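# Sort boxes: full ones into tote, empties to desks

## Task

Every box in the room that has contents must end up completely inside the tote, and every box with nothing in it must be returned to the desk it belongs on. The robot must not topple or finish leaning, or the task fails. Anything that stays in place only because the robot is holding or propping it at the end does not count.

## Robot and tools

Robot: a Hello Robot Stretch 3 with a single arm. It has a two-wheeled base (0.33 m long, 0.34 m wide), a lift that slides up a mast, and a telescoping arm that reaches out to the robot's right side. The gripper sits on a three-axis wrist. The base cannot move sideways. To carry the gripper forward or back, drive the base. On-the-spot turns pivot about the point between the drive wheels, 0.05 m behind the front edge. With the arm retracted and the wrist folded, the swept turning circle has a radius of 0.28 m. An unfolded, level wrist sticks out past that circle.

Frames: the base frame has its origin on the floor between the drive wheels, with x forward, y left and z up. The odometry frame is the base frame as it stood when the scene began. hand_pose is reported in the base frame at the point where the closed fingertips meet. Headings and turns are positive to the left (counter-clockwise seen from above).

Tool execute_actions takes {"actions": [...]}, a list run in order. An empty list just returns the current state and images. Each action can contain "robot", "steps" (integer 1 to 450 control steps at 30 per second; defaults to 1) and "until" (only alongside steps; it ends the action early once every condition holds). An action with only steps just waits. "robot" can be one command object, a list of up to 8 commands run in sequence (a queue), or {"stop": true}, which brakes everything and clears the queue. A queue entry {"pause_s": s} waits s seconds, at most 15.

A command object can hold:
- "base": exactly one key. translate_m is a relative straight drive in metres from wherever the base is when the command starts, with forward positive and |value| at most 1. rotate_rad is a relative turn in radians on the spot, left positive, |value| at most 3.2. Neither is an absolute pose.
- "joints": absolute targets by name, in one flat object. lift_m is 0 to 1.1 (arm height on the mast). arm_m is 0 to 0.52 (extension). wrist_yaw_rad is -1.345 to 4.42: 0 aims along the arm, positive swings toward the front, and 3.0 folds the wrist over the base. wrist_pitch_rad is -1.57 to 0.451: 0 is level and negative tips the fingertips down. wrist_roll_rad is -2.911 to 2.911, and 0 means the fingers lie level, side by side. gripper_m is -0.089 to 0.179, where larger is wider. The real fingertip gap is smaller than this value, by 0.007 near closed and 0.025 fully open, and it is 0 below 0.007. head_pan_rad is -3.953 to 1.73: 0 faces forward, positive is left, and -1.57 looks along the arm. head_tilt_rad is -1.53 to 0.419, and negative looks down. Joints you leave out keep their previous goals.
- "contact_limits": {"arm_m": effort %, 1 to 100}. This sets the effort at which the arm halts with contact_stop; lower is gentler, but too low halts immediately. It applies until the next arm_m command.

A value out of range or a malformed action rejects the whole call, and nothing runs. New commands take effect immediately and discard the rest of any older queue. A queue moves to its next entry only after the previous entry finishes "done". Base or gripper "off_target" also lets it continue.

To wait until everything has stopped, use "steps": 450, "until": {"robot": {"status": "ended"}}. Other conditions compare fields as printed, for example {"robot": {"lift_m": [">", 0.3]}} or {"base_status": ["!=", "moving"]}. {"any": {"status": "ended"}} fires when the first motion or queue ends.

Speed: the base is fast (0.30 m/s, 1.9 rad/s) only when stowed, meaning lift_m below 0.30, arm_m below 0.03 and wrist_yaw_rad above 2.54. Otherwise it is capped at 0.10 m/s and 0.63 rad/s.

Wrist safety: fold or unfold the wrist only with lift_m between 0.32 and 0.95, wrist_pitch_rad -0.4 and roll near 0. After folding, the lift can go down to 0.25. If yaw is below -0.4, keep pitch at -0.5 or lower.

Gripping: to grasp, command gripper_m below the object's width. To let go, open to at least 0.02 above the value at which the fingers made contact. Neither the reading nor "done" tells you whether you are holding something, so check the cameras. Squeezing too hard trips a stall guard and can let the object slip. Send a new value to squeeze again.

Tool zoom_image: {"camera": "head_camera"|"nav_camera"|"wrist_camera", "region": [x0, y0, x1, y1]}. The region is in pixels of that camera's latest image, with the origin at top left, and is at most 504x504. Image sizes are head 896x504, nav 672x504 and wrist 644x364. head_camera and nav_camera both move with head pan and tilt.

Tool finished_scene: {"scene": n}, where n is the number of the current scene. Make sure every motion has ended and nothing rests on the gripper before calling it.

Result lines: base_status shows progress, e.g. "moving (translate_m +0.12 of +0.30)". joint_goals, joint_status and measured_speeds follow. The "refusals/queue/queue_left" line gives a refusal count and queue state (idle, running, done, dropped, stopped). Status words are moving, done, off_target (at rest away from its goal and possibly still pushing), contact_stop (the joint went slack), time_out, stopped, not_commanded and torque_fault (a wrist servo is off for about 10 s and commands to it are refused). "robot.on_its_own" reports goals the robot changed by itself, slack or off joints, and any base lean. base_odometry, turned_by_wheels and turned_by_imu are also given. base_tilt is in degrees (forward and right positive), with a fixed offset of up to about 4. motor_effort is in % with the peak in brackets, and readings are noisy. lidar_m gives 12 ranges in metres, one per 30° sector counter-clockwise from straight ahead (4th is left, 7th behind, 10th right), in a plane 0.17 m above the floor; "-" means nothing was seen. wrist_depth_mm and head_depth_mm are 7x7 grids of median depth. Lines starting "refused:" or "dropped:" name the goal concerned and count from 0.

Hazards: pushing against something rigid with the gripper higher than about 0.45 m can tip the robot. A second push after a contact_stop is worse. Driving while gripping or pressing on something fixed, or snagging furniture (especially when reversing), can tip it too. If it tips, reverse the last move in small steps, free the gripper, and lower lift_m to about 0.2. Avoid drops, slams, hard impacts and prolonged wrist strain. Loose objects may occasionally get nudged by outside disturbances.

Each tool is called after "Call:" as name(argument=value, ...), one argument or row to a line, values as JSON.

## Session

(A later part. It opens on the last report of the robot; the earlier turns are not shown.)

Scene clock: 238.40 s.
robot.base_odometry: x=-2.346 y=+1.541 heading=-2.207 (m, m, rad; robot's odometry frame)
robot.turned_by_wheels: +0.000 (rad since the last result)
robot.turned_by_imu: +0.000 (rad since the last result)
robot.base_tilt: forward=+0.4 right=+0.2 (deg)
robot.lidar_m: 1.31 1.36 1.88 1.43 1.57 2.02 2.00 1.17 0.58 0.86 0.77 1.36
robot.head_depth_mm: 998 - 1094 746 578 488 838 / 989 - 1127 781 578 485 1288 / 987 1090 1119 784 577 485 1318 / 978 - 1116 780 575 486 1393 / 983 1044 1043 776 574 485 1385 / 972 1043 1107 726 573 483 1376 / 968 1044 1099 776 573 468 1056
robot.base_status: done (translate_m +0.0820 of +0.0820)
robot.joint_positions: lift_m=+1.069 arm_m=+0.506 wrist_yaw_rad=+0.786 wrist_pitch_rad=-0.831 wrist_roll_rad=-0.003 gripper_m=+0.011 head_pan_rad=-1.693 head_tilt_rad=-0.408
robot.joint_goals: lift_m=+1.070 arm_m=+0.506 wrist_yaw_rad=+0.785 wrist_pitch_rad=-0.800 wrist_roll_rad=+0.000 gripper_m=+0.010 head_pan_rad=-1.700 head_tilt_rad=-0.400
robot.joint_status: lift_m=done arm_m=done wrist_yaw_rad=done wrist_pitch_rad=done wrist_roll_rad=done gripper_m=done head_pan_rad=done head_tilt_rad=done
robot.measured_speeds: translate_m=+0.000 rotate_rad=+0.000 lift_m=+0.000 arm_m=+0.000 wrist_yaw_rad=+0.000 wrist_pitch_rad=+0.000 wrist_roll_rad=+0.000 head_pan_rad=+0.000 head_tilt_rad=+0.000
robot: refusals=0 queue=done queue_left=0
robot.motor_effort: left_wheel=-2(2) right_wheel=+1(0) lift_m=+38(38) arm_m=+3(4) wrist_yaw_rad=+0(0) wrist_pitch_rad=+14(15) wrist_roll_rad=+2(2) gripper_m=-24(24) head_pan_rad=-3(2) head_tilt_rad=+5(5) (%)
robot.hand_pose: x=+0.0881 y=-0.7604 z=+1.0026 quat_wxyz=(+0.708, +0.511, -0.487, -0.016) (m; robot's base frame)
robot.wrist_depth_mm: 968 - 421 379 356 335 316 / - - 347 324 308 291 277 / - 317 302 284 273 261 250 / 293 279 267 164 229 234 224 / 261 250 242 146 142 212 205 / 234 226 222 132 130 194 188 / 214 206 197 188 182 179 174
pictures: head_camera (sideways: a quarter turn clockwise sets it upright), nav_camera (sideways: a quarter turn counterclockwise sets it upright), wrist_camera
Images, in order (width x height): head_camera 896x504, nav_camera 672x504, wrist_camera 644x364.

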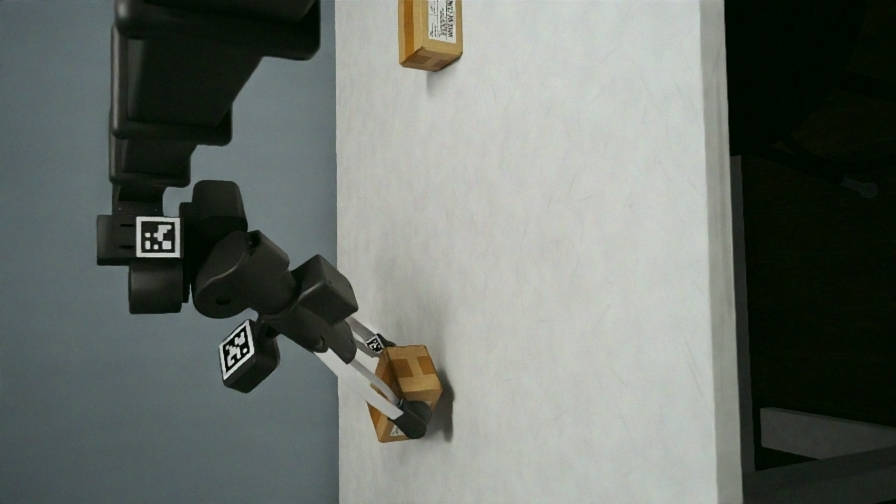

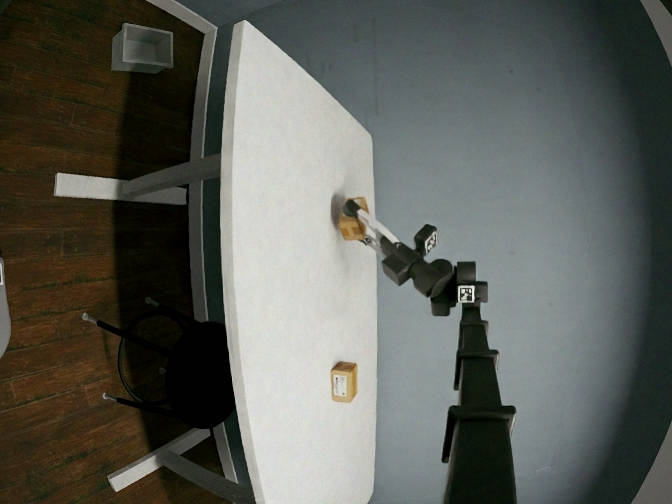

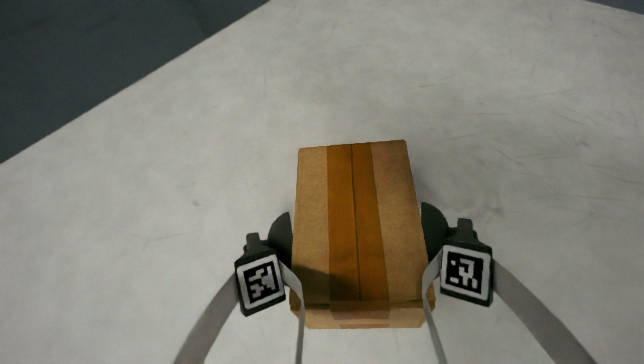

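Call:
execute_actions(
  actions=[
    {"robot": [{"base": {"translate_m": 0.6}, "joints": {"lift_m": 1.09, "arm_m": 0.05, "head_pan_rad": -0.9, "head_tilt_rad": -0.9}}], "steps": 400, "until": {"robot": {"status": "ended"}}},
  ],
)

Scene clock: 250.93 s.
robot.base_odometry: x=-2.703 y=+1.058 heading=-2.207 (m, m, rad; robot's odometry frame)
robot.turned_by_wheels: +0.000 (rad since the last result)
robot.turned_by_imu: +0.001 (rad since the last result)
robot.base_tilt: forward=+0.4 right=+0.2 (deg)
robot.lidar_m: 0.72 0.75 1.03 1.41 1.79 2.49 2.60 0.97 0.78 1.17 1.01 0.74
robot.head_depth_mm: 1180 1333 345 1486 1372 1230 1115 / 1248 1444 1649 1494 1350 1228 1123 / 1113 1328 1629 1544 1359 1241 1119 / 1000 1162 1387 1531 1374 1234 1121 / 902 1026 1201 1437 1385 1242 1130 / 823 922 1056 1238 1362 1237 1131 / 753 840 947 1090 1279 1247 1126
robot.base_status: done (translate_m +0.6000 of +0.6000)
robot.joint_positions: lift_m=+1.089 arm_m=+0.050 wrist_yaw_rad=+0.786 wrist_pitch_rad=-0.832 wrist_roll_rad=-0.003 gripper_m=+0.011 head_pan_rad=-0.907 head_tilt_rad=-0.889
robot.joint_goals: lift_m=+1.090 arm_m=+0.050 wrist_yaw_rad=+0.785 wrist_pitch_rad=-0.800 wrist_roll_rad=+0.000 gripper_m=+0.010 head_pan_rad=-0.900 head_tilt_rad=-0.900
robot.joint_status: lift_m=done arm_m=done wrist_yaw_rad=done wrist_pitch_rad=done wrist_roll_rad=done gripper_m=done head_pan_rad=done head_tilt_rad=done
robot.measured_speeds: translate_m=+0.000 rotate_rad=+0.000 lift_m=+0.000 arm_m=+0.000 wrist_yaw_rad=+0.000 wrist_pitch_rad=+0.000 wrist_roll_rad=+0.000 head_pan_rad=+0.000 head_tilt_rad=+0.000
robot: refusals=0 queue=done queue_left=0
robot.motor_effort: left_wheel=-2(4) right_wheel=+1(7) lift_m=+37(38) arm_m=-2(3) wrist_yaw_rad=+0(0) wrist_pitch_rad=+14(14) wrist_roll_rad=+2(2) gripper_m=-25(25) head_pan_rad=+2(27) head_tilt_rad=-6(39) (%)
robot.hand_pose: x=+0.0879 y=-0.3048 z=+1.0225 quat_wxyz=(+0.708, +0.512, -0.487, -0.016) (m; robot's base frame)
robot.wrist_depth_mm: 504 596 743 933 - 911 754 / 542 614 807 - - - 832 / 568 710 916 - - - 907 / 643 782 - 165 - - - / 698 874 - 146 142 - - / 763 988 - 132 130 - - / 845 - - - - - 809
pictures: head_camera (sideways: a quarter turn clockwise sets it upright), nav_camera (sideways: a quarter turn counterclockwise sets it upright), wrist_camera
Images, in order (width x height): head_camera 896x504, nav_camera 672x504, wrist_camera 644x364.

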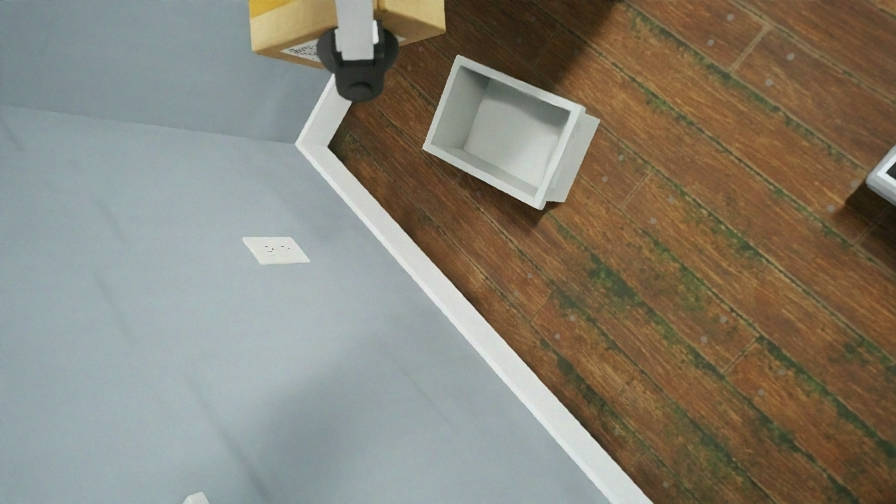

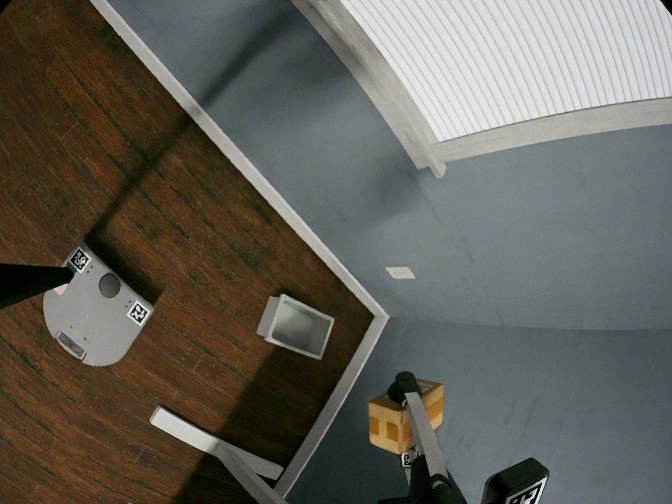

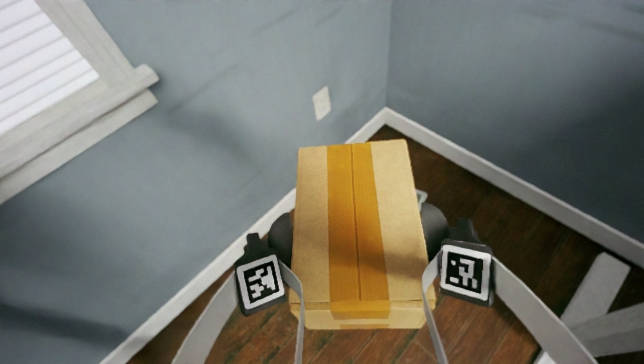

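Call:
execute_actions(
  actions=[
    {"robot": [{"base": {"translate_m": 0.325}, "joints": {"wrist_yaw_rad": 0.28, "head_pan_rad": -1.5, "head_tilt_rad": -1.0, "lift_m": 0.9}}, {"joints": {"lift_m": 0.30, "arm_m": 0.47}}], "steps": 450, "until": {"robot": {"status": "ended"}}},
  ],
)

Scene clock: 283.63 s.
robot.base_odometry: x=-2.896 y=+0.797 heading=-2.207 (m, m, rad; robot's odometry frame)
robot.turned_by_wheels: +0.000 (rad since the last result)
robot.turned_by_imu: +0.002 (rad since the last result)
robot.base_tilt: forward=+0.3 right=+0.1 (deg)
robot.lidar_m: 0.39 0.41 0.57 1.60 1.71 2.00 2.92 1.25 0.95 1.18 0.56 0.41
robot.head_depth_mm: 1137 1341 1550 1442 1316 1198 1119 / 1155 1364 1583 1428 1324 1197 - / 1165 1380 1594 1400 1305 1204 - / 1184 1407 1599 1446 1321 1203 1114 / 1196 1427 1589 1461 1321 1210 1119 / 1124 1182 1252 1327 1289 1213 1118 / 871 907 948 996 1040 1089 1088
robot.base_status: done (translate_m +0.3250 of +0.3250)
robot.joint_positions: lift_m=+0.300 arm_m=+0.470 wrist_yaw_rad=+0.280 wrist_pitch_rad=-0.832 wrist_roll_rad=-0.003 gripper_m=+0.011 head_pan_rad=-1.493 head_tilt_rad=-0.988
robot.joint_goals: lift_m=+0.300 arm_m=+0.470 wrist_yaw_rad=+0.280 wrist_pitch_rad=-0.800 wrist_roll_rad=+0.000 gripper_m=+0.010 head_pan_rad=-1.500 head_tilt_rad=-1.000
robot.joint_status: lift_m=done arm_m=done wrist_yaw_rad=done wrist_pitch_rad=done wrist_roll_rad=done gripper_m=done head_pan_rad=done head_tilt_rad=done
robot.measured_speeds: translate_m=+0.000 rotate_rad=+0.000 lift_m=+0.000 arm_m=+0.000 wrist_yaw_rad=+0.000 wrist_pitch_rad=+0.000 wrist_roll_rad=+0.000 head_pan_rad=+0.000 head_tilt_rad=+0.000
robot: refusals=0 queue=done queue_left=0
robot.motor_effort: left_wheel=-2(1) right_wheel=+1(6) lift_m=+17(36) arm_m=+3(2) wrist_yaw_rad=+0(5) wrist_pitch_rad=+14(14) wrist_roll_rad=+2(2) gripper_m=-25(25) head_pan_rad=-3(26) head_tilt_rad=-7(19) (%)
robot.hand_pose: x=+0.0212 y=-0.7634 z=+0.2334 quat_wxyz=(+0.681, +0.374, -0.599, -0.192) (m; robot's base frame)
robot.wrist_depth_mm: 338 438 567 530 491 456 425 / 347 451 610 593 546 516 473 / 354 457 561 530 514 486 471 / 362 465 500 164 297 438 422 / 366 447 445 146 142 399 385 / 371 420 413 132 130 364 354 / 378 385 296 344 335 324 327
pictures: head_camera (sideways: a quarter turn clockwise sets it upright), nav_camera (sideways: a quarter turn counterclockwise sets it upright), wrist_camera
Images, in order (width x height): head_camera 896x504, nav_camera 672x504, wrist_camera 644x364.

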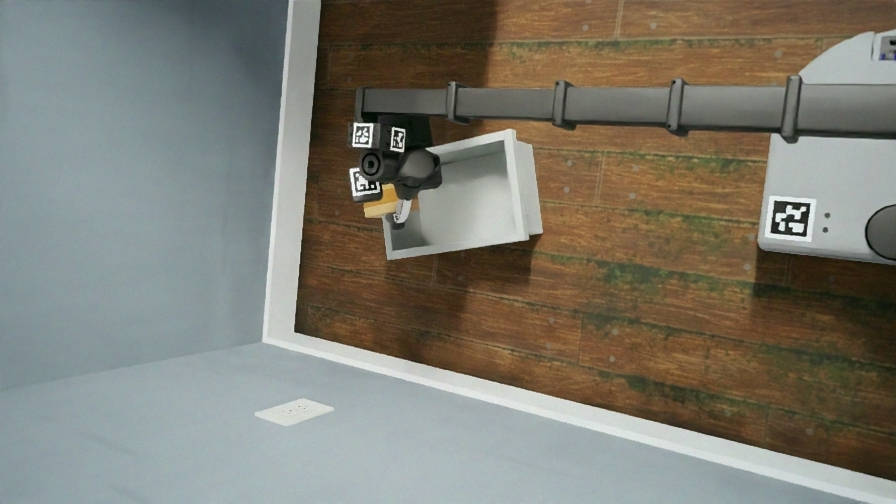

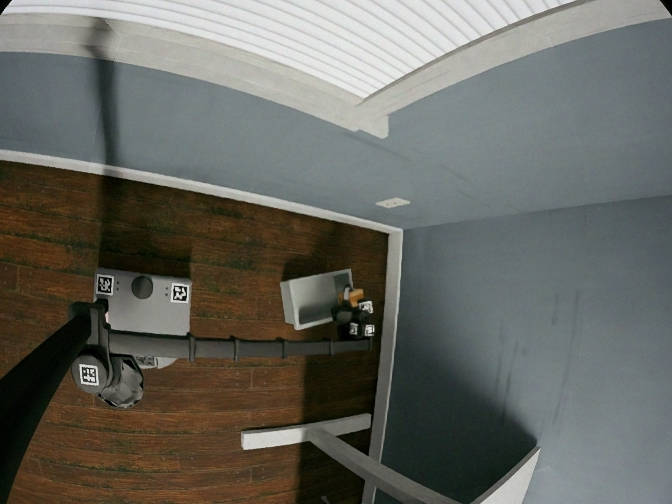

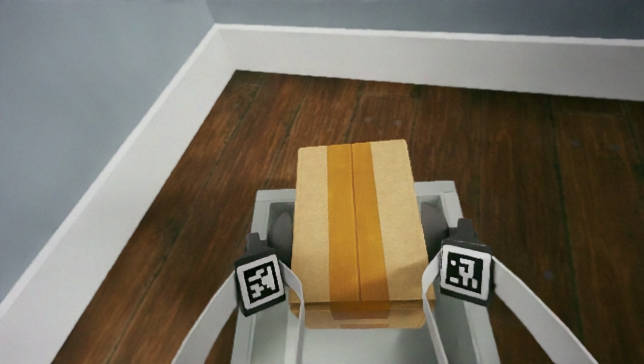

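Call:
execute_actions(
  actions=[
    {"robot": [{"joints": {"lift_m": 0.14}}], "steps": 450, "until": {"robot": {"status": "ended"}}},
  ],
)

Scene clock: 290.90 s.
robot.base_odometry: x=-2.896 y=+0.797 heading=-2.207 (m, m, rad; robot's odometry frame)
robot.turned_by_wheels: +0.000 (rad since the last result)
robot.turned_by_imu: +0.001 (rad since the last result)
robot.base_tilt: forward=+0.4 right=+0.3 (deg)
robot.lidar_m: 0.39 0.41 0.57 1.59 1.70 2.00 2.92 1.25 0.95 1.18 0.56 0.41
robot.head_depth_mm: 1133 1341 1559 1452 1305 1207 1118 / 1146 1354 1565 1462 1310 1200 - / 1165 1387 1566 1413 1293 1199 - / 1177 1392 1595 1446 1321 1214 1118 / 1192 1427 1591 1466 1320 1207 1118 / 1122 1180 1248 1320 1291 1209 1121 / 873 909 949 991 1041 1092 1085
robot.base_status: done (translate_m +0.3250 of +0.3250)
robot.joint_positions: lift_m=+0.140 arm_m=+0.470 wrist_yaw_rad=+0.280 wrist_pitch_rad=-0.832 wrist_roll_rad=-0.003 gripper_m=+0.011 head_pan_rad=-1.493 head_tilt_rad=-0.988
robot.joint_goals: lift_m=+0.140 arm_m=+0.470 wrist_yaw_rad=+0.280 wrist_pitch_rad=-0.800 wrist_roll_rad=+0.000 gripper_m=+0.010 head_pan_rad=-1.500 head_tilt_rad=-1.000
robot.joint_status: lift_m=done arm_m=done wrist_yaw_rad=done wrist_pitch_rad=done wrist_roll_rad=done gripper_m=done head_pan_rad=done head_tilt_rad=done
robot.measured_speeds: translate_m=+0.000 rotate_rad=+0.000 lift_m=+0.000 arm_m=+0.000 wrist_yaw_rad=+0.000 wrist_pitch_rad=+0.000 wrist_roll_rad=+0.000 head_pan_rad=+0.000 head_tilt_rad=+0.000
robot: refusals=0 queue=done queue_left=0
robot.motor_effort: left_wheel=-2(2) right_wheel=+1(1) lift_m=+17(14) arm_m=+3(3) wrist_yaw_rad=+0(0) wrist_pitch_rad=+14(14) wrist_roll_rad=+2(2) gripper_m=-25(24) head_pan_rad=-3(2) head_tilt_rad=-7(6) (%)
robot.hand_pose: x=+0.0212 y=-0.7634 z=+0.0734 quat_wxyz=(+0.681, +0.374, -0.599, -0.192) (m; robot's base frame)
robot.wrist_depth_mm: 329 424 447 419 393 364 346 / 334 396 192 191 189 162 305 / 339 344 214 221 219 163 268 / 319 159 225 165 250 167 123 / 288 138 201 146 142 157 111 / 257 127 180 132 130 152 105 / 231 126 211 203 198 190 101
pictures: head_camera (sideways: a quarter turn clockwise sets it upright), nav_camera (sideways: a quarter turn counterclockwise sets it upright), wrist_camera
Images, in order (width x height): head_camera 896x504, nav_camera 672x504, wrist_camera 644x364.

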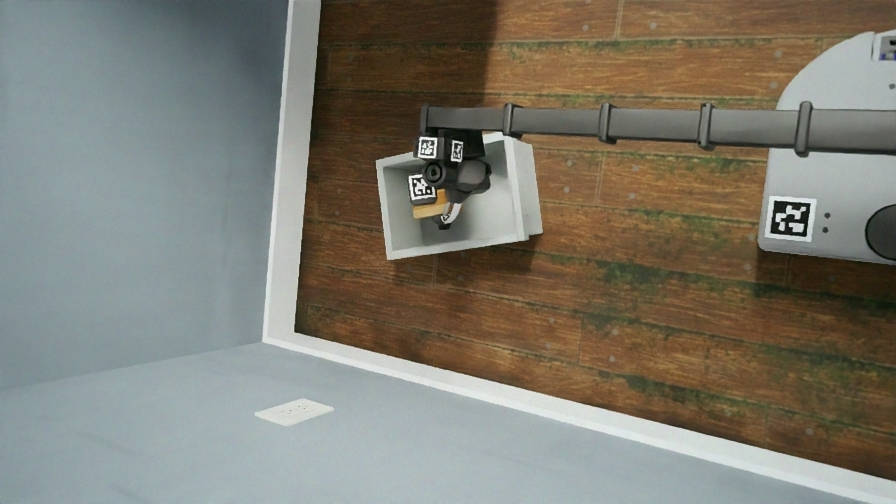

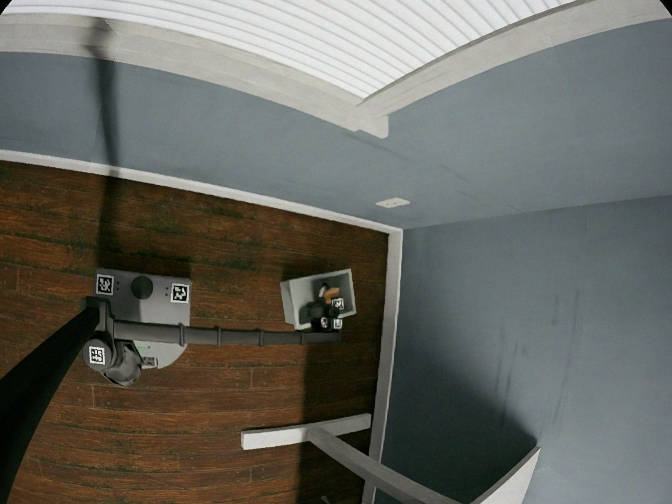

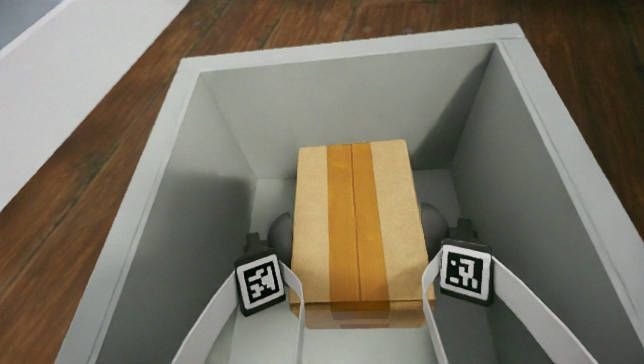

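Call:
execute_actions(
  actions=[
    {"robot": [{"joints": {"lift_m": 0.102}}], "steps": 450, "until": {"robot": {"status": "ended"}}},
    {"steps": 8},
  ],
)

Scene clock: 294.27 s.
robot.base_odometry: x=-2.896 y=+0.797 heading=-2.207 (m, m, rad; robot's odometry frame)
robot.turned_by_wheels: +0.000 (rad since the last result)
robot.turned_by_imu: +0.001 (rad since the last result)
robot.base_tilt: forward=+0.3 right=+0.2 (deg)
robot.lidar_m: 0.39 0.41 0.56 1.59 1.71 2.01 2.91 1.25 0.95 1.18 0.55 0.41
robot.head_depth_mm: 1131 1337 1557 1447 1310 1201 1122 / 1155 1355 1568 1469 1312 1205 - / 1166 1384 1581 1411 1295 1206 - / 1182 1404 1599 1425 1320 1209 1114 / 1200 1433 1596 1460 1324 1209 1114 / 1124 1186 1249 1321 1291 1218 1126 / 872 906 943 986 1039 1090 1087
robot.base_status: done (translate_m +0.3250 of +0.3250)
robot.joint_positions: lift_m=+0.102 arm_m=+0.470 wrist_yaw_rad=+0.280 wrist_pitch_rad=-0.832 wrist_roll_rad=-0.003 gripper_m=+0.011 head_pan_rad=-1.493 head_tilt_rad=-0.988
robot.joint_goals: lift_m=+0.102 arm_m=+0.470 wrist_yaw_rad=+0.280 wrist_pitch_rad=-0.800 wrist_roll_rad=+0.000 gripper_m=+0.010 head_pan_rad=-1.500 head_tilt_rad=-1.000
robot.joint_status: lift_m=done arm_m=done wrist_yaw_rad=done wrist_pitch_rad=done wrist_roll_rad=done gripper_m=done head_pan_rad=done head_tilt_rad=done
robot.measured_speeds: translate_m=+0.000 rotate_rad=+0.000 lift_m=+0.000 arm_m=+0.000 wrist_yaw_rad=+0.000 wrist_pitch_rad=+0.000 wrist_roll_rad=+0.000 head_pan_rad=+0.000 head_tilt_rad=+0.000
robot: refusals=0 queue=done queue_left=0
robot.motor_effort: left_wheel=-2(2) right_wheel=+1(1) lift_m=+17(20) arm_m=+3(2) wrist_yaw_rad=+0(0) wrist_pitch_rad=+14(14) wrist_roll_rad=+2(2) gripper_m=-25(26) head_pan_rad=-3(3) head_tilt_rad=-7(7) (%)
robot.hand_pose: x=+0.0212 y=-0.7634 z=+0.0354 quat_wxyz=(+0.681, +0.374, -0.599, -0.192) (m; robot's base frame)
robot.wrist_depth_mm: 326 161 164 163 163 153 112 / 331 138 192 191 189 160 101 / 299 132 214 221 220 163 102 / 105 130 224 165 207 167 103 / 102 129 201 146 142 157 104 / 101 127 180 133 130 152 105 / 100 126 178 170 165 161 101
pictures: head_camera (sideways: a quarter turn clockwise sets it upright), nav_camera (sideways: a quarter turn counterclockwise sets it upright), wrist_camera
Images, in order (width x height): head_camera 896x504, nav_camera 672x504, wrist_camera 644x364.

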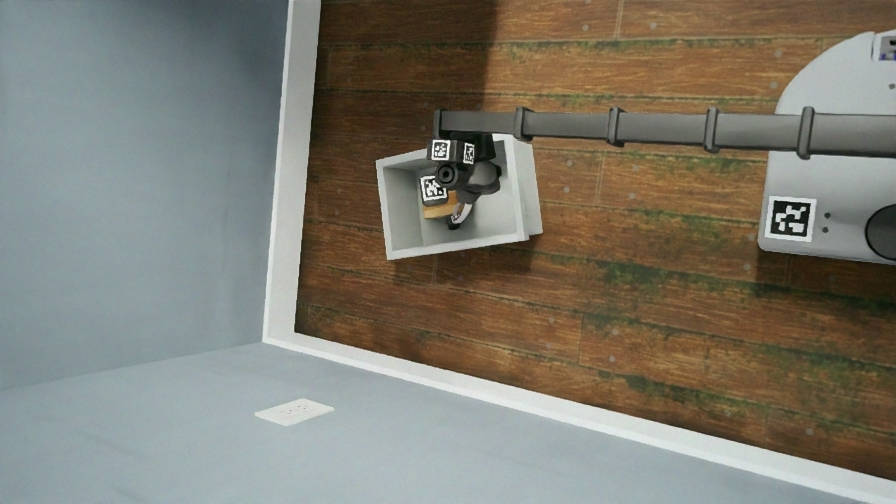

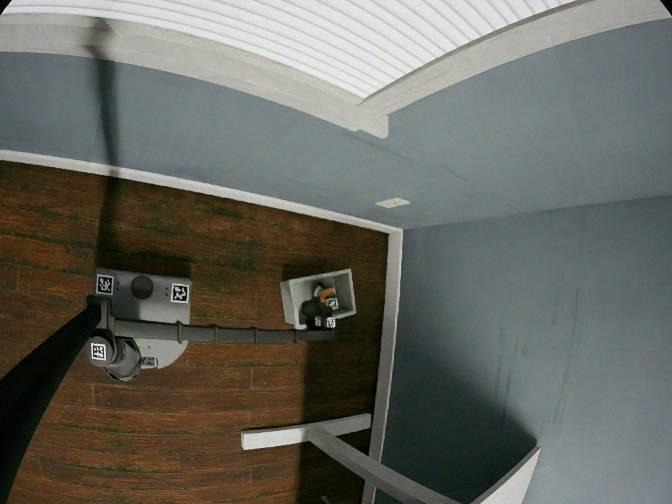

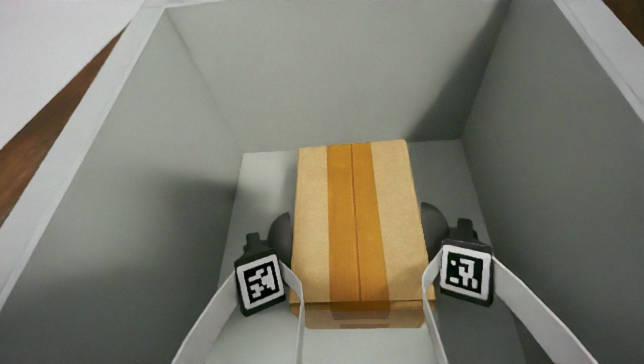

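Call:
execute_actions(
  actions=[
    {"robot": [{"joints": {"arm_m": 0.488, "wrist_yaw_rad": 0.33}}, {"joints": {"lift_m": 0.093}}], "steps": 450, "until": {"robot": {"status": "ended"}}},
    {"steps": 8},
  ],
)

Scene clock: 301.40 s.
robot.base_odometry: x=-2.896 y=+0.797 heading=-2.207 (m, m, rad; robot's odometry frame)
robot.turned_by_wheels: +0.000 (rad since the last result)
robot.turned_by_imu: +0.001 (rad since the last result)
robot.base_tilt: forward=+0.3 right=+0.2 (deg)
robot.lidar_m: 0.39 0.41 0.56 1.59 1.71 2.00 2.91 1.25 0.95 1.18 0.56 0.41
robot.head_depth_mm: 1134 1335 1550 1449 1314 1199 1113 / 1150 1367 1572 1441 1317 1199 - / 1163 1385 1573 1405 1300 1209 - / 1181 1408 1598 1431 1318 1210 1107 / 1193 1432 1594 1450 1328 1204 1118 / 1129 1184 1260 1324 1292 1213 1116 / 872 909 946 992 1044 1092 1086
robot.base_status: done (translate_m +0.3250 of +0.3250)
robot.joint_positions: lift_m=+0.094 arm_m=+0.488 wrist_yaw_rad=+0.328 wrist_pitch_rad=-0.819 wrist_roll_rad=-0.001 gripper_m=+0.011 head_pan_rad=-1.493 head_tilt_rad=-0.988
robot.joint_goals: lift_m=+0.093 arm_m=+0.488 wrist_yaw_rad=+0.330 wrist_pitch_rad=-0.800 wrist_roll_rad=+0.000 gripper_m=+0.010 head_pan_rad=-1.500 head_tilt_rad=-1.000
robot.joint_status: lift_m=done arm_m=done wrist_yaw_rad=done wrist_pitch_rad=done wrist_roll_rad=done gripper_m=done head_pan_rad=done head_tilt_rad=done
robot.measured_speeds: translate_m=+0.000 rotate_rad=+0.000 lift_m=+0.000 arm_m=+0.000 wrist_yaw_rad=+0.000 wrist_pitch_rad=+0.000 wrist_roll_rad=+0.000 head_pan_rad=+0.000 head_tilt_rad=+0.000
robot: refusals=0 queue=done queue_left=0
robot.motor_effort: left_wheel=-3(2) right_wheel=+2(2) lift_m=+13(17) arm_m=+3(0) wrist_yaw_rad=+2(5) wrist_pitch_rad=+8(14) wrist_roll_rad=+1(2) gripper_m=-24(25) head_pan_rad=-2(2) head_tilt_rad=-7(7) (%)
robot.hand_pose: x=+0.0291 y=-0.7817 z=+0.0286 quat_wxyz=(+0.687, +0.384, -0.593, -0.172) (m; robot's base frame)
robot.wrist_depth_mm: 314 149 147 144 142 138 106 / 319 127 170 168 164 156 106 / 200 126 194 196 191 176 106 / 102 126 210 164 201 178 107 / 100 126 192 146 142 163 107 / 100 125 175 132 130 163 108 / 99 125 171 163 160 156 103
pictures: head_camera (sideways: a quarter turn clockwise sets it upright), nav_camera (sideways: a quarter turn counterclockwise sets it upright), wrist_camera
Images, in order (width x height): head_camera 896x504, nav_camera 672x504, wrist_camera 644x364.

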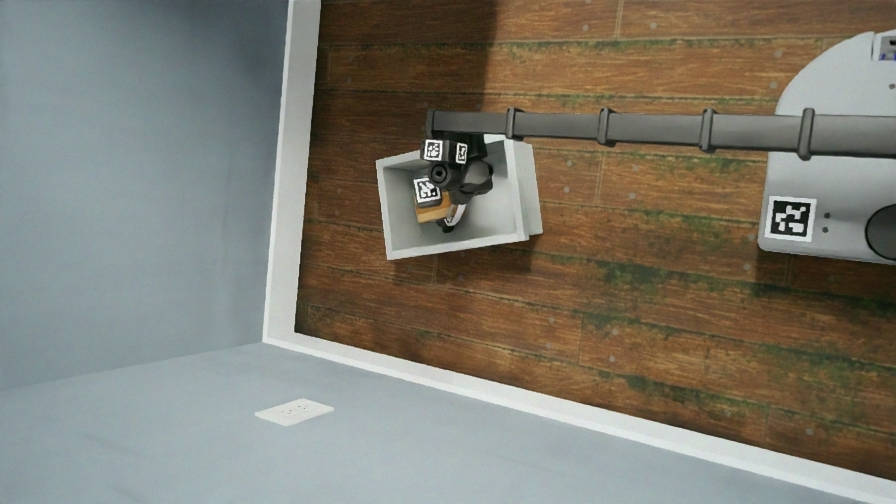

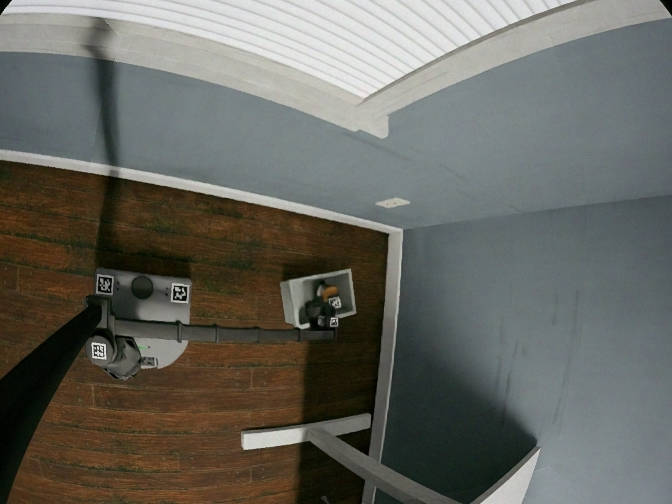

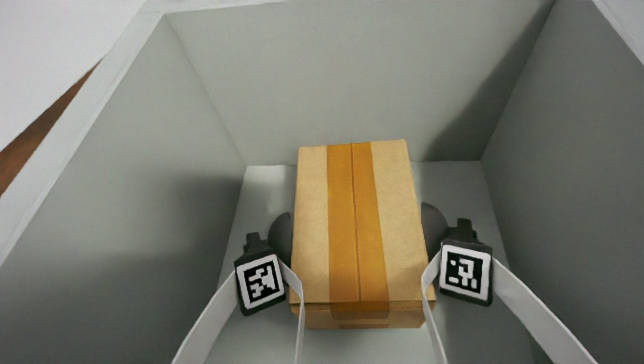

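Call:
execute_actions(
  actions=[
    {"robot": [{"joints": {"gripper_m": 0.092}}, {"joints": {"lift_m": 0.30, "head_pan_rad": -1.9, "head_tilt_rad": -0.5}}], "steps": 450, "until": {"robot": {"status": "ended"}}},
  ],
)

Scene clock: 306.97 s.
robot.base_odometry: x=-2.896 y=+0.797 heading=-2.207 (m, m, rad; robot's odometry frame)
robot.turned_by_wheels: +0.000 (rad since the last result)
robot.turned_by_imu: +0.001 (rad since the last result)
robot.base_tilt: forward=+0.4 right=+0.3 (deg)
robot.lidar_m: 0.39 0.41 0.57 1.59 1.71 2.01 2.92 1.25 0.95 1.18 0.55 0.41
robot.head_depth_mm: 1108 1203 1015 1518 1646 1314 1286 / 1081 1169 1317 1474 1659 1531 1290 / 1057 1159 1272 1424 1607 1530 1295 / 1037 1130 1238 1386 1568 1531 1291 / 1009 1097 1202 1339 1503 1595 1236 / 982 1074 1177 1297 1451 1542 1240 / 963 1045 1141 1256 1408 1512 1267
robot.base_status: done (translate_m +0.3250 of +0.3250)
robot.joint_positions: lift_m=+0.300 arm_m=+0.488 wrist_yaw_rad=+0.328 wrist_pitch_rad=-0.814 wrist_roll_rad=-0.001 gripper_m=+0.092 head_pan_rad=-1.893 head_tilt_rad=-0.507
robot.joint_goals: lift_m=+0.300 arm_m=+0.488 wrist_yaw_rad=+0.330 wrist_pitch_rad=-0.800 wrist_roll_rad=+0.000 gripper_m=+0.092 head_pan_rad=-1.900 head_tilt_rad=-0.500
robot.joint_status: lift_m=done arm_m=done wrist_yaw_rad=done wrist_pitch_rad=done wrist_roll_rad=done gripper_m=done head_pan_rad=done head_tilt_rad=done
robot.measured_speeds: translate_m=+0.000 rotate_rad=+0.000 lift_m=+0.000 arm_m=+0.000 wrist_yaw_rad=+0.000 wrist_pitch_rad=+0.000 wrist_roll_rad=+0.000 head_pan_rad=+0.000 head_tilt_rad=+0.000
robot: refusals=0 queue=done queue_left=0
robot.motor_effort: left_wheel=-2(2) right_wheel=+2(2) lift_m=+35(37) arm_m=+2(3) wrist_yaw_rad=+2(2) wrist_pitch_rad=+6(8) wrist_roll_rad=+1(1) gripper_m=-1(98) head_pan_rad=-3(20) head_tilt_rad=+5(37) (%)
robot.hand_pose: x=+0.0294 y=-0.7827 z=+0.2354 quat_wxyz=(+0.687, +0.382, -0.594, -0.170) (m; robot's base frame)
robot.wrist_depth_mm: 324 416 558 525 474 438 399 / 335 427 594 587 531 480 437 / 342 448 558 547 517 495 466 / 351 448 510 477 462 449 430 / 362 451 460 333 321 400 389 / 359 420 413 374 361 355 355 / 374 389 291 332 336 329 327
pictures: head_camera (sideways: a quarter turn clockwise sets it upright), nav_camera (sideways: a quarter turn counterclockwise sets it upright), wrist_camera
Images, in order (width x height): head_camera 896x504, nav_camera 672x504, wrist_camera 644x364.

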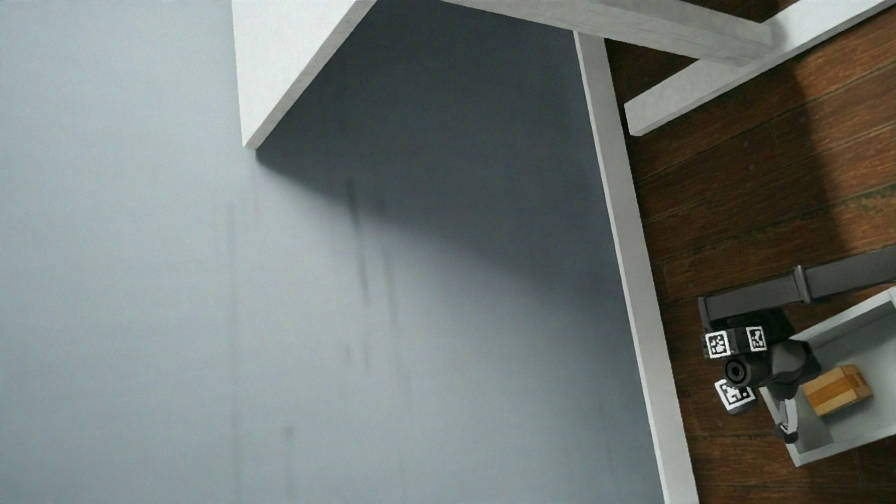

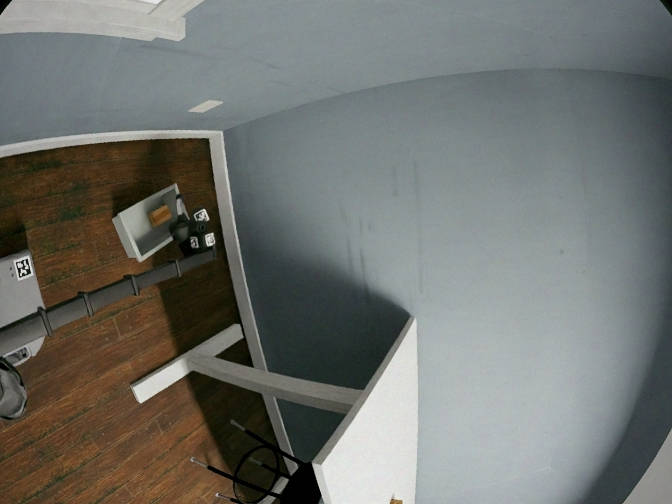

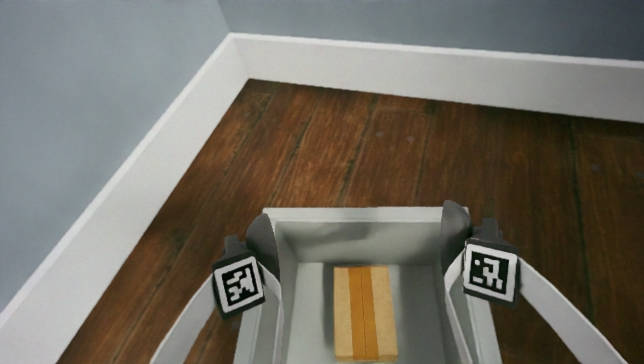

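Call:
execute_actions(
  actions=[
    {"robot": {"base": {"rotate_rad": 0.081}, "joints": {"lift_m": 1.1, "arm_m": 0.0, "wrist_yaw_rad": 1.57, "wrist_pitch_rad": -0.6, "gripper_m": 0.04, "head_pan_rad": -2.0, "head_tilt_rad": -0.7}}, "steps": 200, "until": {"robot": {"arm_m": ["<", 0.28], "base_status": ["!=", "moving"]}}},
    {"robot": {"base": {"translate_m": -0.45}}, "steps": 200, "until": {"robot": {"base_status": ["!=", "moving"]}}},
  ],
)

Scene clock: 349.13 s.
robot.base_odometry: x=-2.659 y=+1.179 heading=-2.126 (m, m, rad; robot's odometry frame)
robot.turned_by_wheels: +0.081 (rad since the last result)
robot.turned_by_imu: +0.081 (rad since the last result)
robot.base_tilt: forward=+0.4 right=+0.2 (deg)
robot.lidar_m: 0.84 0.90 1.32 1.43 2.00 2.41 2.48 0.85 0.71 1.14 1.10 0.85
robot.head_depth_mm: - 802 613 524 1533 1345 1181 / - 770 611 509 1561 1355 1191 / - 772 613 504 1561 1345 1172 / - - - - 1201 1297 1176 / - - - - 1528 1354 1182 / - - - - - 1302 1187 / - - - - - - 1192
robot.base_status: done (translate_m -0.4500 of -0.4500)
robot.joint_positions: lift_m=+1.084 arm_m=+0.002 wrist_yaw_rad=+1.569 wrist_pitch_rad=-0.617 wrist_roll_rad=-0.001 gripper_m=+0.040 head_pan_rad=-1.993 head_tilt_rad=-0.691
robot.joint_goals: lift_m=+1.100 arm_m=+0.000 wrist_yaw_rad=+1.570 wrist_pitch_rad=-0.600 wrist_roll_rad=+0.000 gripper_m=+0.040 head_pan_rad=-2.000 head_tilt_rad=-0.700
robot.joint_status: lift_m=moving arm_m=moving wrist_yaw_rad=moving wrist_pitch_rad=moving wrist_roll_rad=done gripper_m=done head_pan_rad=done head_tilt_rad=done
robot.measured_speeds: translate_m=+0.000 rotate_rad=+0.000 lift_m=+0.079 arm_m=+0.000 wrist_yaw_rad=+0.000 wrist_pitch_rad=+0.000 wrist_roll_rad=+0.000 head_pan_rad=+0.000 head_tilt_rad=+0.000
robot: refusals=0 queue=done queue_left=0
robot.motor_effort: left_wheel=-2(7) right_wheel=+1(10) lift_m=+35(37) arm_m=+0(4) wrist_yaw_rad=+1(4) wrist_pitch_rad=+5(7) wrist_roll_rad=+1(1) gripper_m=+0(96) head_pan_rad=-3(9) head_tilt_rad=-5(25) (%)
robot.hand_pose: x=+0.1736 y=-0.1476 z=+1.0544 quat_wxyz=(+0.629, +0.628, -0.324, +0.324) (m; robot's base frame)
robot.wrist_depth_mm: 797 750 737 720 698 692 665 / 902 858 835 781 761 773 747 / - - 949 944 884 856 835 / - - - - - - 980 / - - - - - - - / - - - - - - - / - - - - - - -
pictures: head_camera (sideways: a quarter turn clockwise sets it upright), nav_camera (sideways: a quarter turn counterclockwise sets it upright), wrist_camera
Images, in order (width x height): head_camera 896x504, nav_camera 672x504, wrist_camera 644x364.

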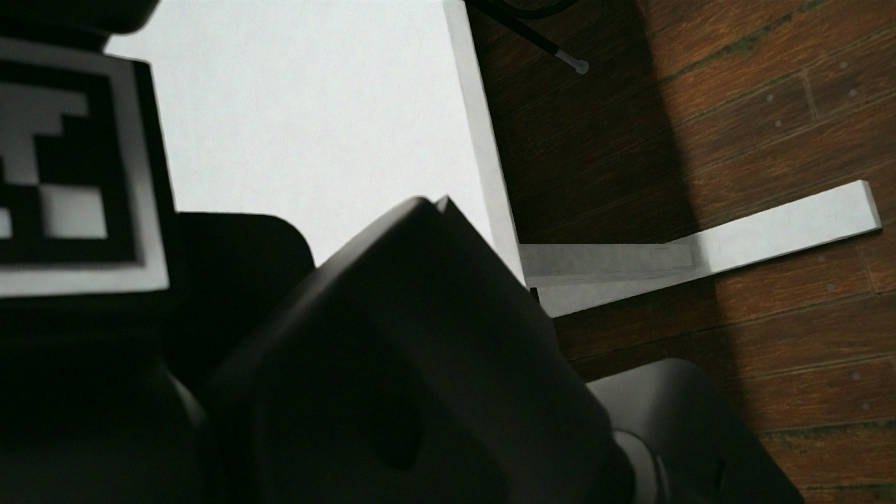

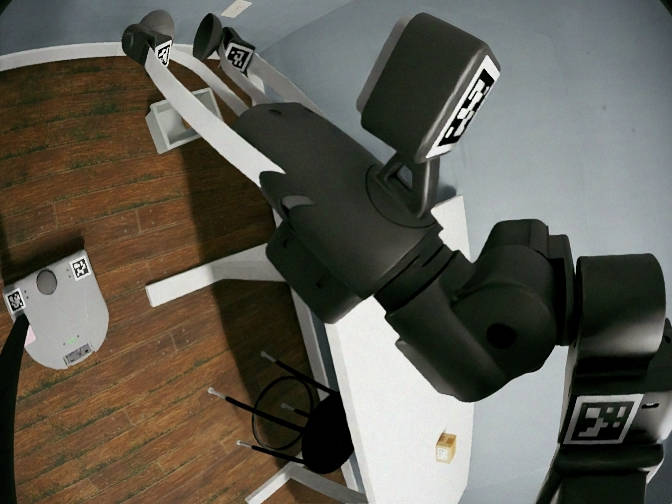

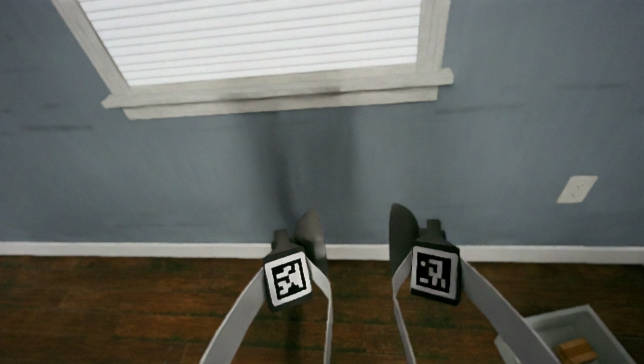

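Call:
execute_actions(
  actions=[
    {"robot": [{"base": {"translate_m": -0.925}, "joints": {"lift_m": 1.1, "arm_m": 0.36, "gripper_m": 0.14, "head_pan_rad": -1.5, "head_tilt_rad": -0.55}}, {"base": {"rotate_rad": -0.081}}], "steps": 450, "until": {"robot": {"status": "ended"}}},
  ],
)

Scene clock: 365.60 s.
robot.base_odometry: x=-2.171 y=+1.965 heading=-2.207 (m, m, rad; robot's odometry frame)
robot.turned_by_wheels: -0.081 (rad since the last result)
robot.turned_by_imu: -0.076 (rad since the last result)
robot.base_tilt: forward=+0.3 right=+0.2 (deg)
robot.lidar_m: 1.75 1.82 1.69 1.51 2.04 1.98 1.56 1.48 0.77 0.44 0.48 0.93
robot.head_depth_mm: 878 957 799 597 476 396 1213 / - 982 799 599 476 396 1217 / 886 - 797 597 476 396 847 / 884 976 801 597 475 395 767 / 901 993 654 598 476 396 1186 / 921 1001 820 596 476 406 1206 / 929 1009 842 597 475 405 1262
robot.base_status: done (rotate_rad -0.0809 of -0.0810)
robot.joint_positions: lift_m=+1.098 arm_m=+0.360 wrist_yaw_rad=+1.569 wrist_pitch_rad=-0.617 wrist_roll_rad=-0.001 gripper_m=+0.140 head_pan_rad=-1.507 head_tilt_rad=-0.557
robot.joint_goals: lift_m=+1.100 arm_m=+0.360 wrist_yaw_rad=+1.570 wrist_pitch_rad=-0.600 wrist_roll_rad=+0.000 gripper_m=+0.140 head_pan_rad=-1.500 head_tilt_rad=-0.550
robot.joint_status: lift_m=done arm_m=done wrist_yaw_rad=done wrist_pitch_rad=done wrist_roll_rad=done gripper_m=done head_pan_rad=done head_tilt_rad=done
robot.measured_speeds: translate_m=+0.000 rotate_rad=+0.000 lift_m=+0.000 arm_m=+0.000 wrist_yaw_rad=+0.000 wrist_pitch_rad=+0.000 wrist_roll_rad=+0.000 head_pan_rad=+0.000 head_tilt_rad=+0.000
robot: refusals=0 queue=done queue_left=0
robot.motor_effort: left_wheel=+0(5) right_wheel=-3(8) lift_m=+35(35) arm_m=+3(2) wrist_yaw_rad=+1(1) wrist_pitch_rad=+7(8) wrist_roll_rad=+1(1) gripper_m=-1(100) head_pan_rad=+2(21) head_tilt_rad=+4(20) (%)
robot.hand_pose: x=+0.1737 y=-0.5052 z=+1.0687 quat_wxyz=(+0.629, +0.628, -0.324, +0.325) (m; robot's base frame)
robot.wrist_depth_mm: - - - - 700 631 574 / - - 705 587 535 494 461 / - - 500 455 428 404 381 / - - 402 383 359 344 326 / - - 344 326 309 300 286 / - - 291 283 271 260 255 / - 269 260 252 241 206 181
pictures: head_camera (sideways: a quarter turn clockwise sets it upright), nav_camera (sideways: a quarter turn counterclockwise sets it upright), wrist_camera
Images, in order (width x height): head_camera 896x504, nav_camera 672x504, wrist_camera 644x364.

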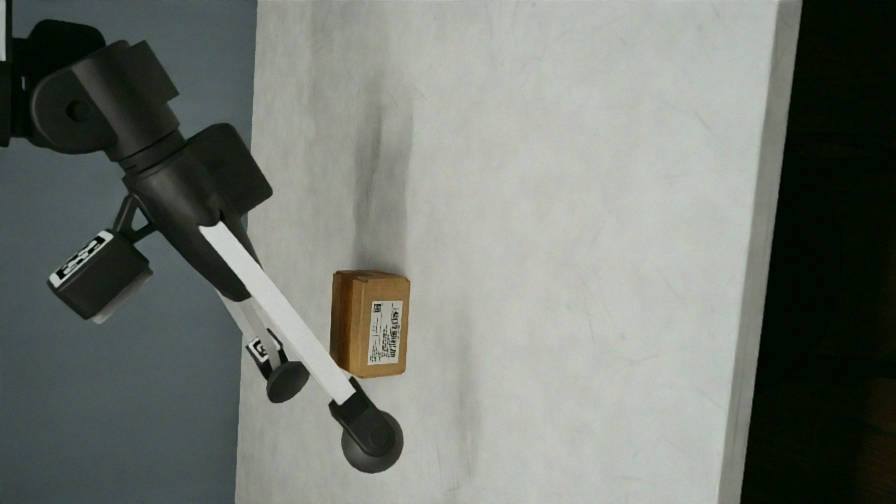

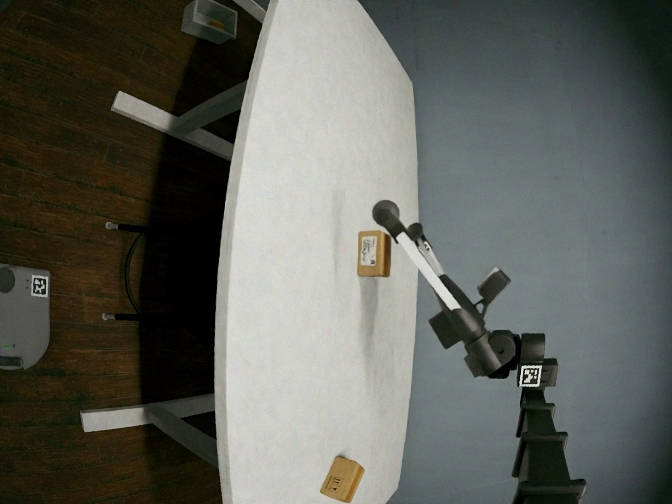

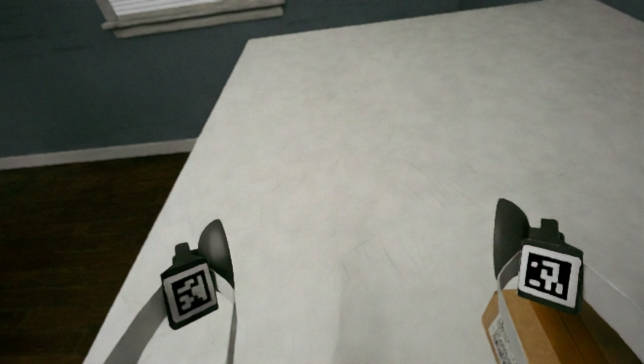

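Call:
execute_actions(
  actions=[
    {"robot": [{"joints": {"arm_m": 0.484}}, {"joints": {"wrist_pitch_rad": -0.8}}], "steps": 450, "until": {"robot": {"status": "ended"}}},
  ],
)

Scene clock: 373.03 s.
robot.base_odometry: x=-2.171 y=+1.965 heading=-2.207 (m, m, rad; robot's odometry frame)
robot.turned_by_wheels: +0.000 (rad since the last result)
robot.turned_by_imu: +0.001 (rad since the last result)
robot.base_tilt: forward=+0.3 right=+0.2 (deg)
robot.lidar_m: 1.75 1.82 1.69 1.51 2.04 1.97 1.56 1.49 0.77 0.45 0.48 0.94
robot.head_depth_mm: 869 954 800 597 476 396 1213 / - 972 802 596 476 396 1211 / 878 1010 800 597 476 396 848 / 883 975 799 597 475 396 767 / 910 996 654 598 477 397 1189 / 912 999 798 596 475 405 1216 / 932 1009 801 598 476 405 1262
robot.base_status: done (rotate_rad -0.0809 of -0.0810)
robot.joint_positions: lift_m=+1.098 arm_m=+0.484 wrist_yaw_rad=+1.569 wrist_pitch_rad=-0.809 wrist_roll_rad=-0.001 gripper_m=+0.140 head_pan_rad=-1.507 head_tilt_rad=-0.557
robot.joint_goals: lift_m=+1.100 arm_m=+0.484 wrist_yaw_rad=+1.570 wrist_pitch_rad=-0.800 wrist_roll_rad=+0.000 gripper_m=+0.140 head_pan_rad=-1.500 head_tilt_rad=-0.550
robot.joint_status: lift_m=done arm_m=done wrist_yaw_rad=done wrist_pitch_rad=done wrist_roll_rad=done gripper_m=done head_pan_rad=done head_tilt_rad=done
robot.measured_speeds: translate_m=+0.000 rotate_rad=+0.000 lift_m=+0.000 arm_m=+0.000 wrist_yaw_rad=+0.000 wrist_pitch_rad=+0.000 wrist_roll_rad=+0.000 head_pan_rad=+0.000 head_tilt_rad=+0.000
robot: refusals=0 queue=done queue_left=0
robot.motor_effort: left_wheel=+0(0) right_wheel=-3(3) lift_m=+35(36) arm_m=+3(6) wrist_yaw_rad=+1(1) wrist_pitch_rad=+4(6) wrist_roll_rad=+1(1) gripper_m=+1(1) head_pan_rad=+2(2) head_tilt_rad=+4(4) (%)
robot.hand_pose: x=+0.1381 y=-0.6291 z=+1.0345 quat_wxyz=(+0.657, +0.656, -0.263, +0.263) (m; robot's base frame)
robot.wrist_depth_mm: - 556 492 459 427 399 376 / - 442 413 390 365 344 328 / - 377 355 337 321 304 291 / 351 330 314 297 286 272 262 / 305 292 281 215 249 249 238 / 274 267 250 194 226 224 219 / 246 236 231 178 206 207 201
pictures: head_camera (sideways: a quarter turn clockwise sets it upright), nav_camera (sideways: a quarter turn counterclockwise sets it upright), wrist_camera
Images, in order (width x height): head_camera 896x504, nav_camera 672x504, wrist_camera 644x364.

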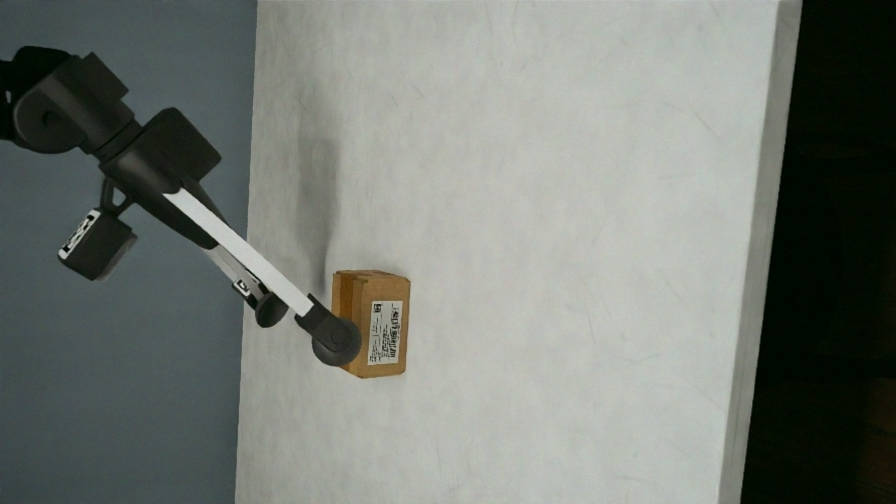

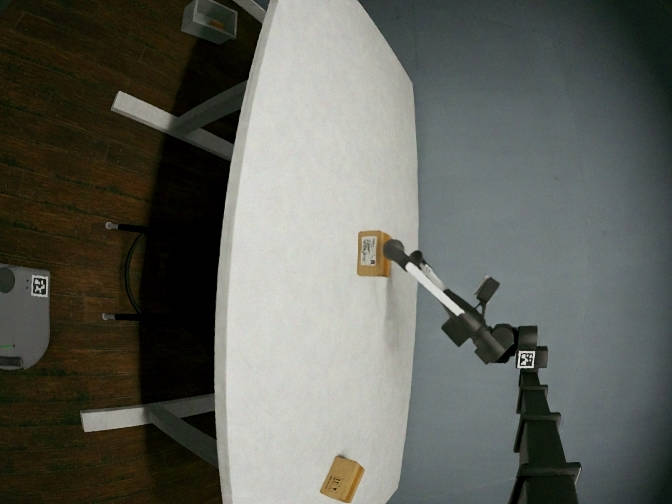

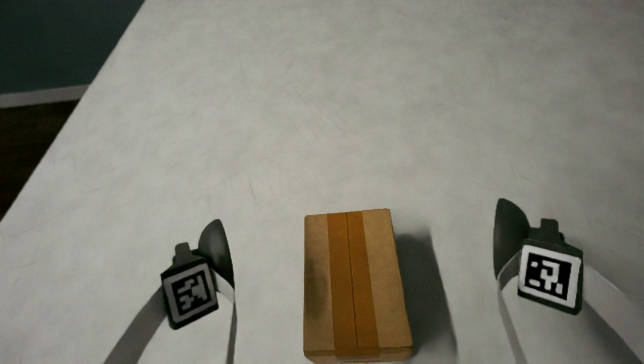

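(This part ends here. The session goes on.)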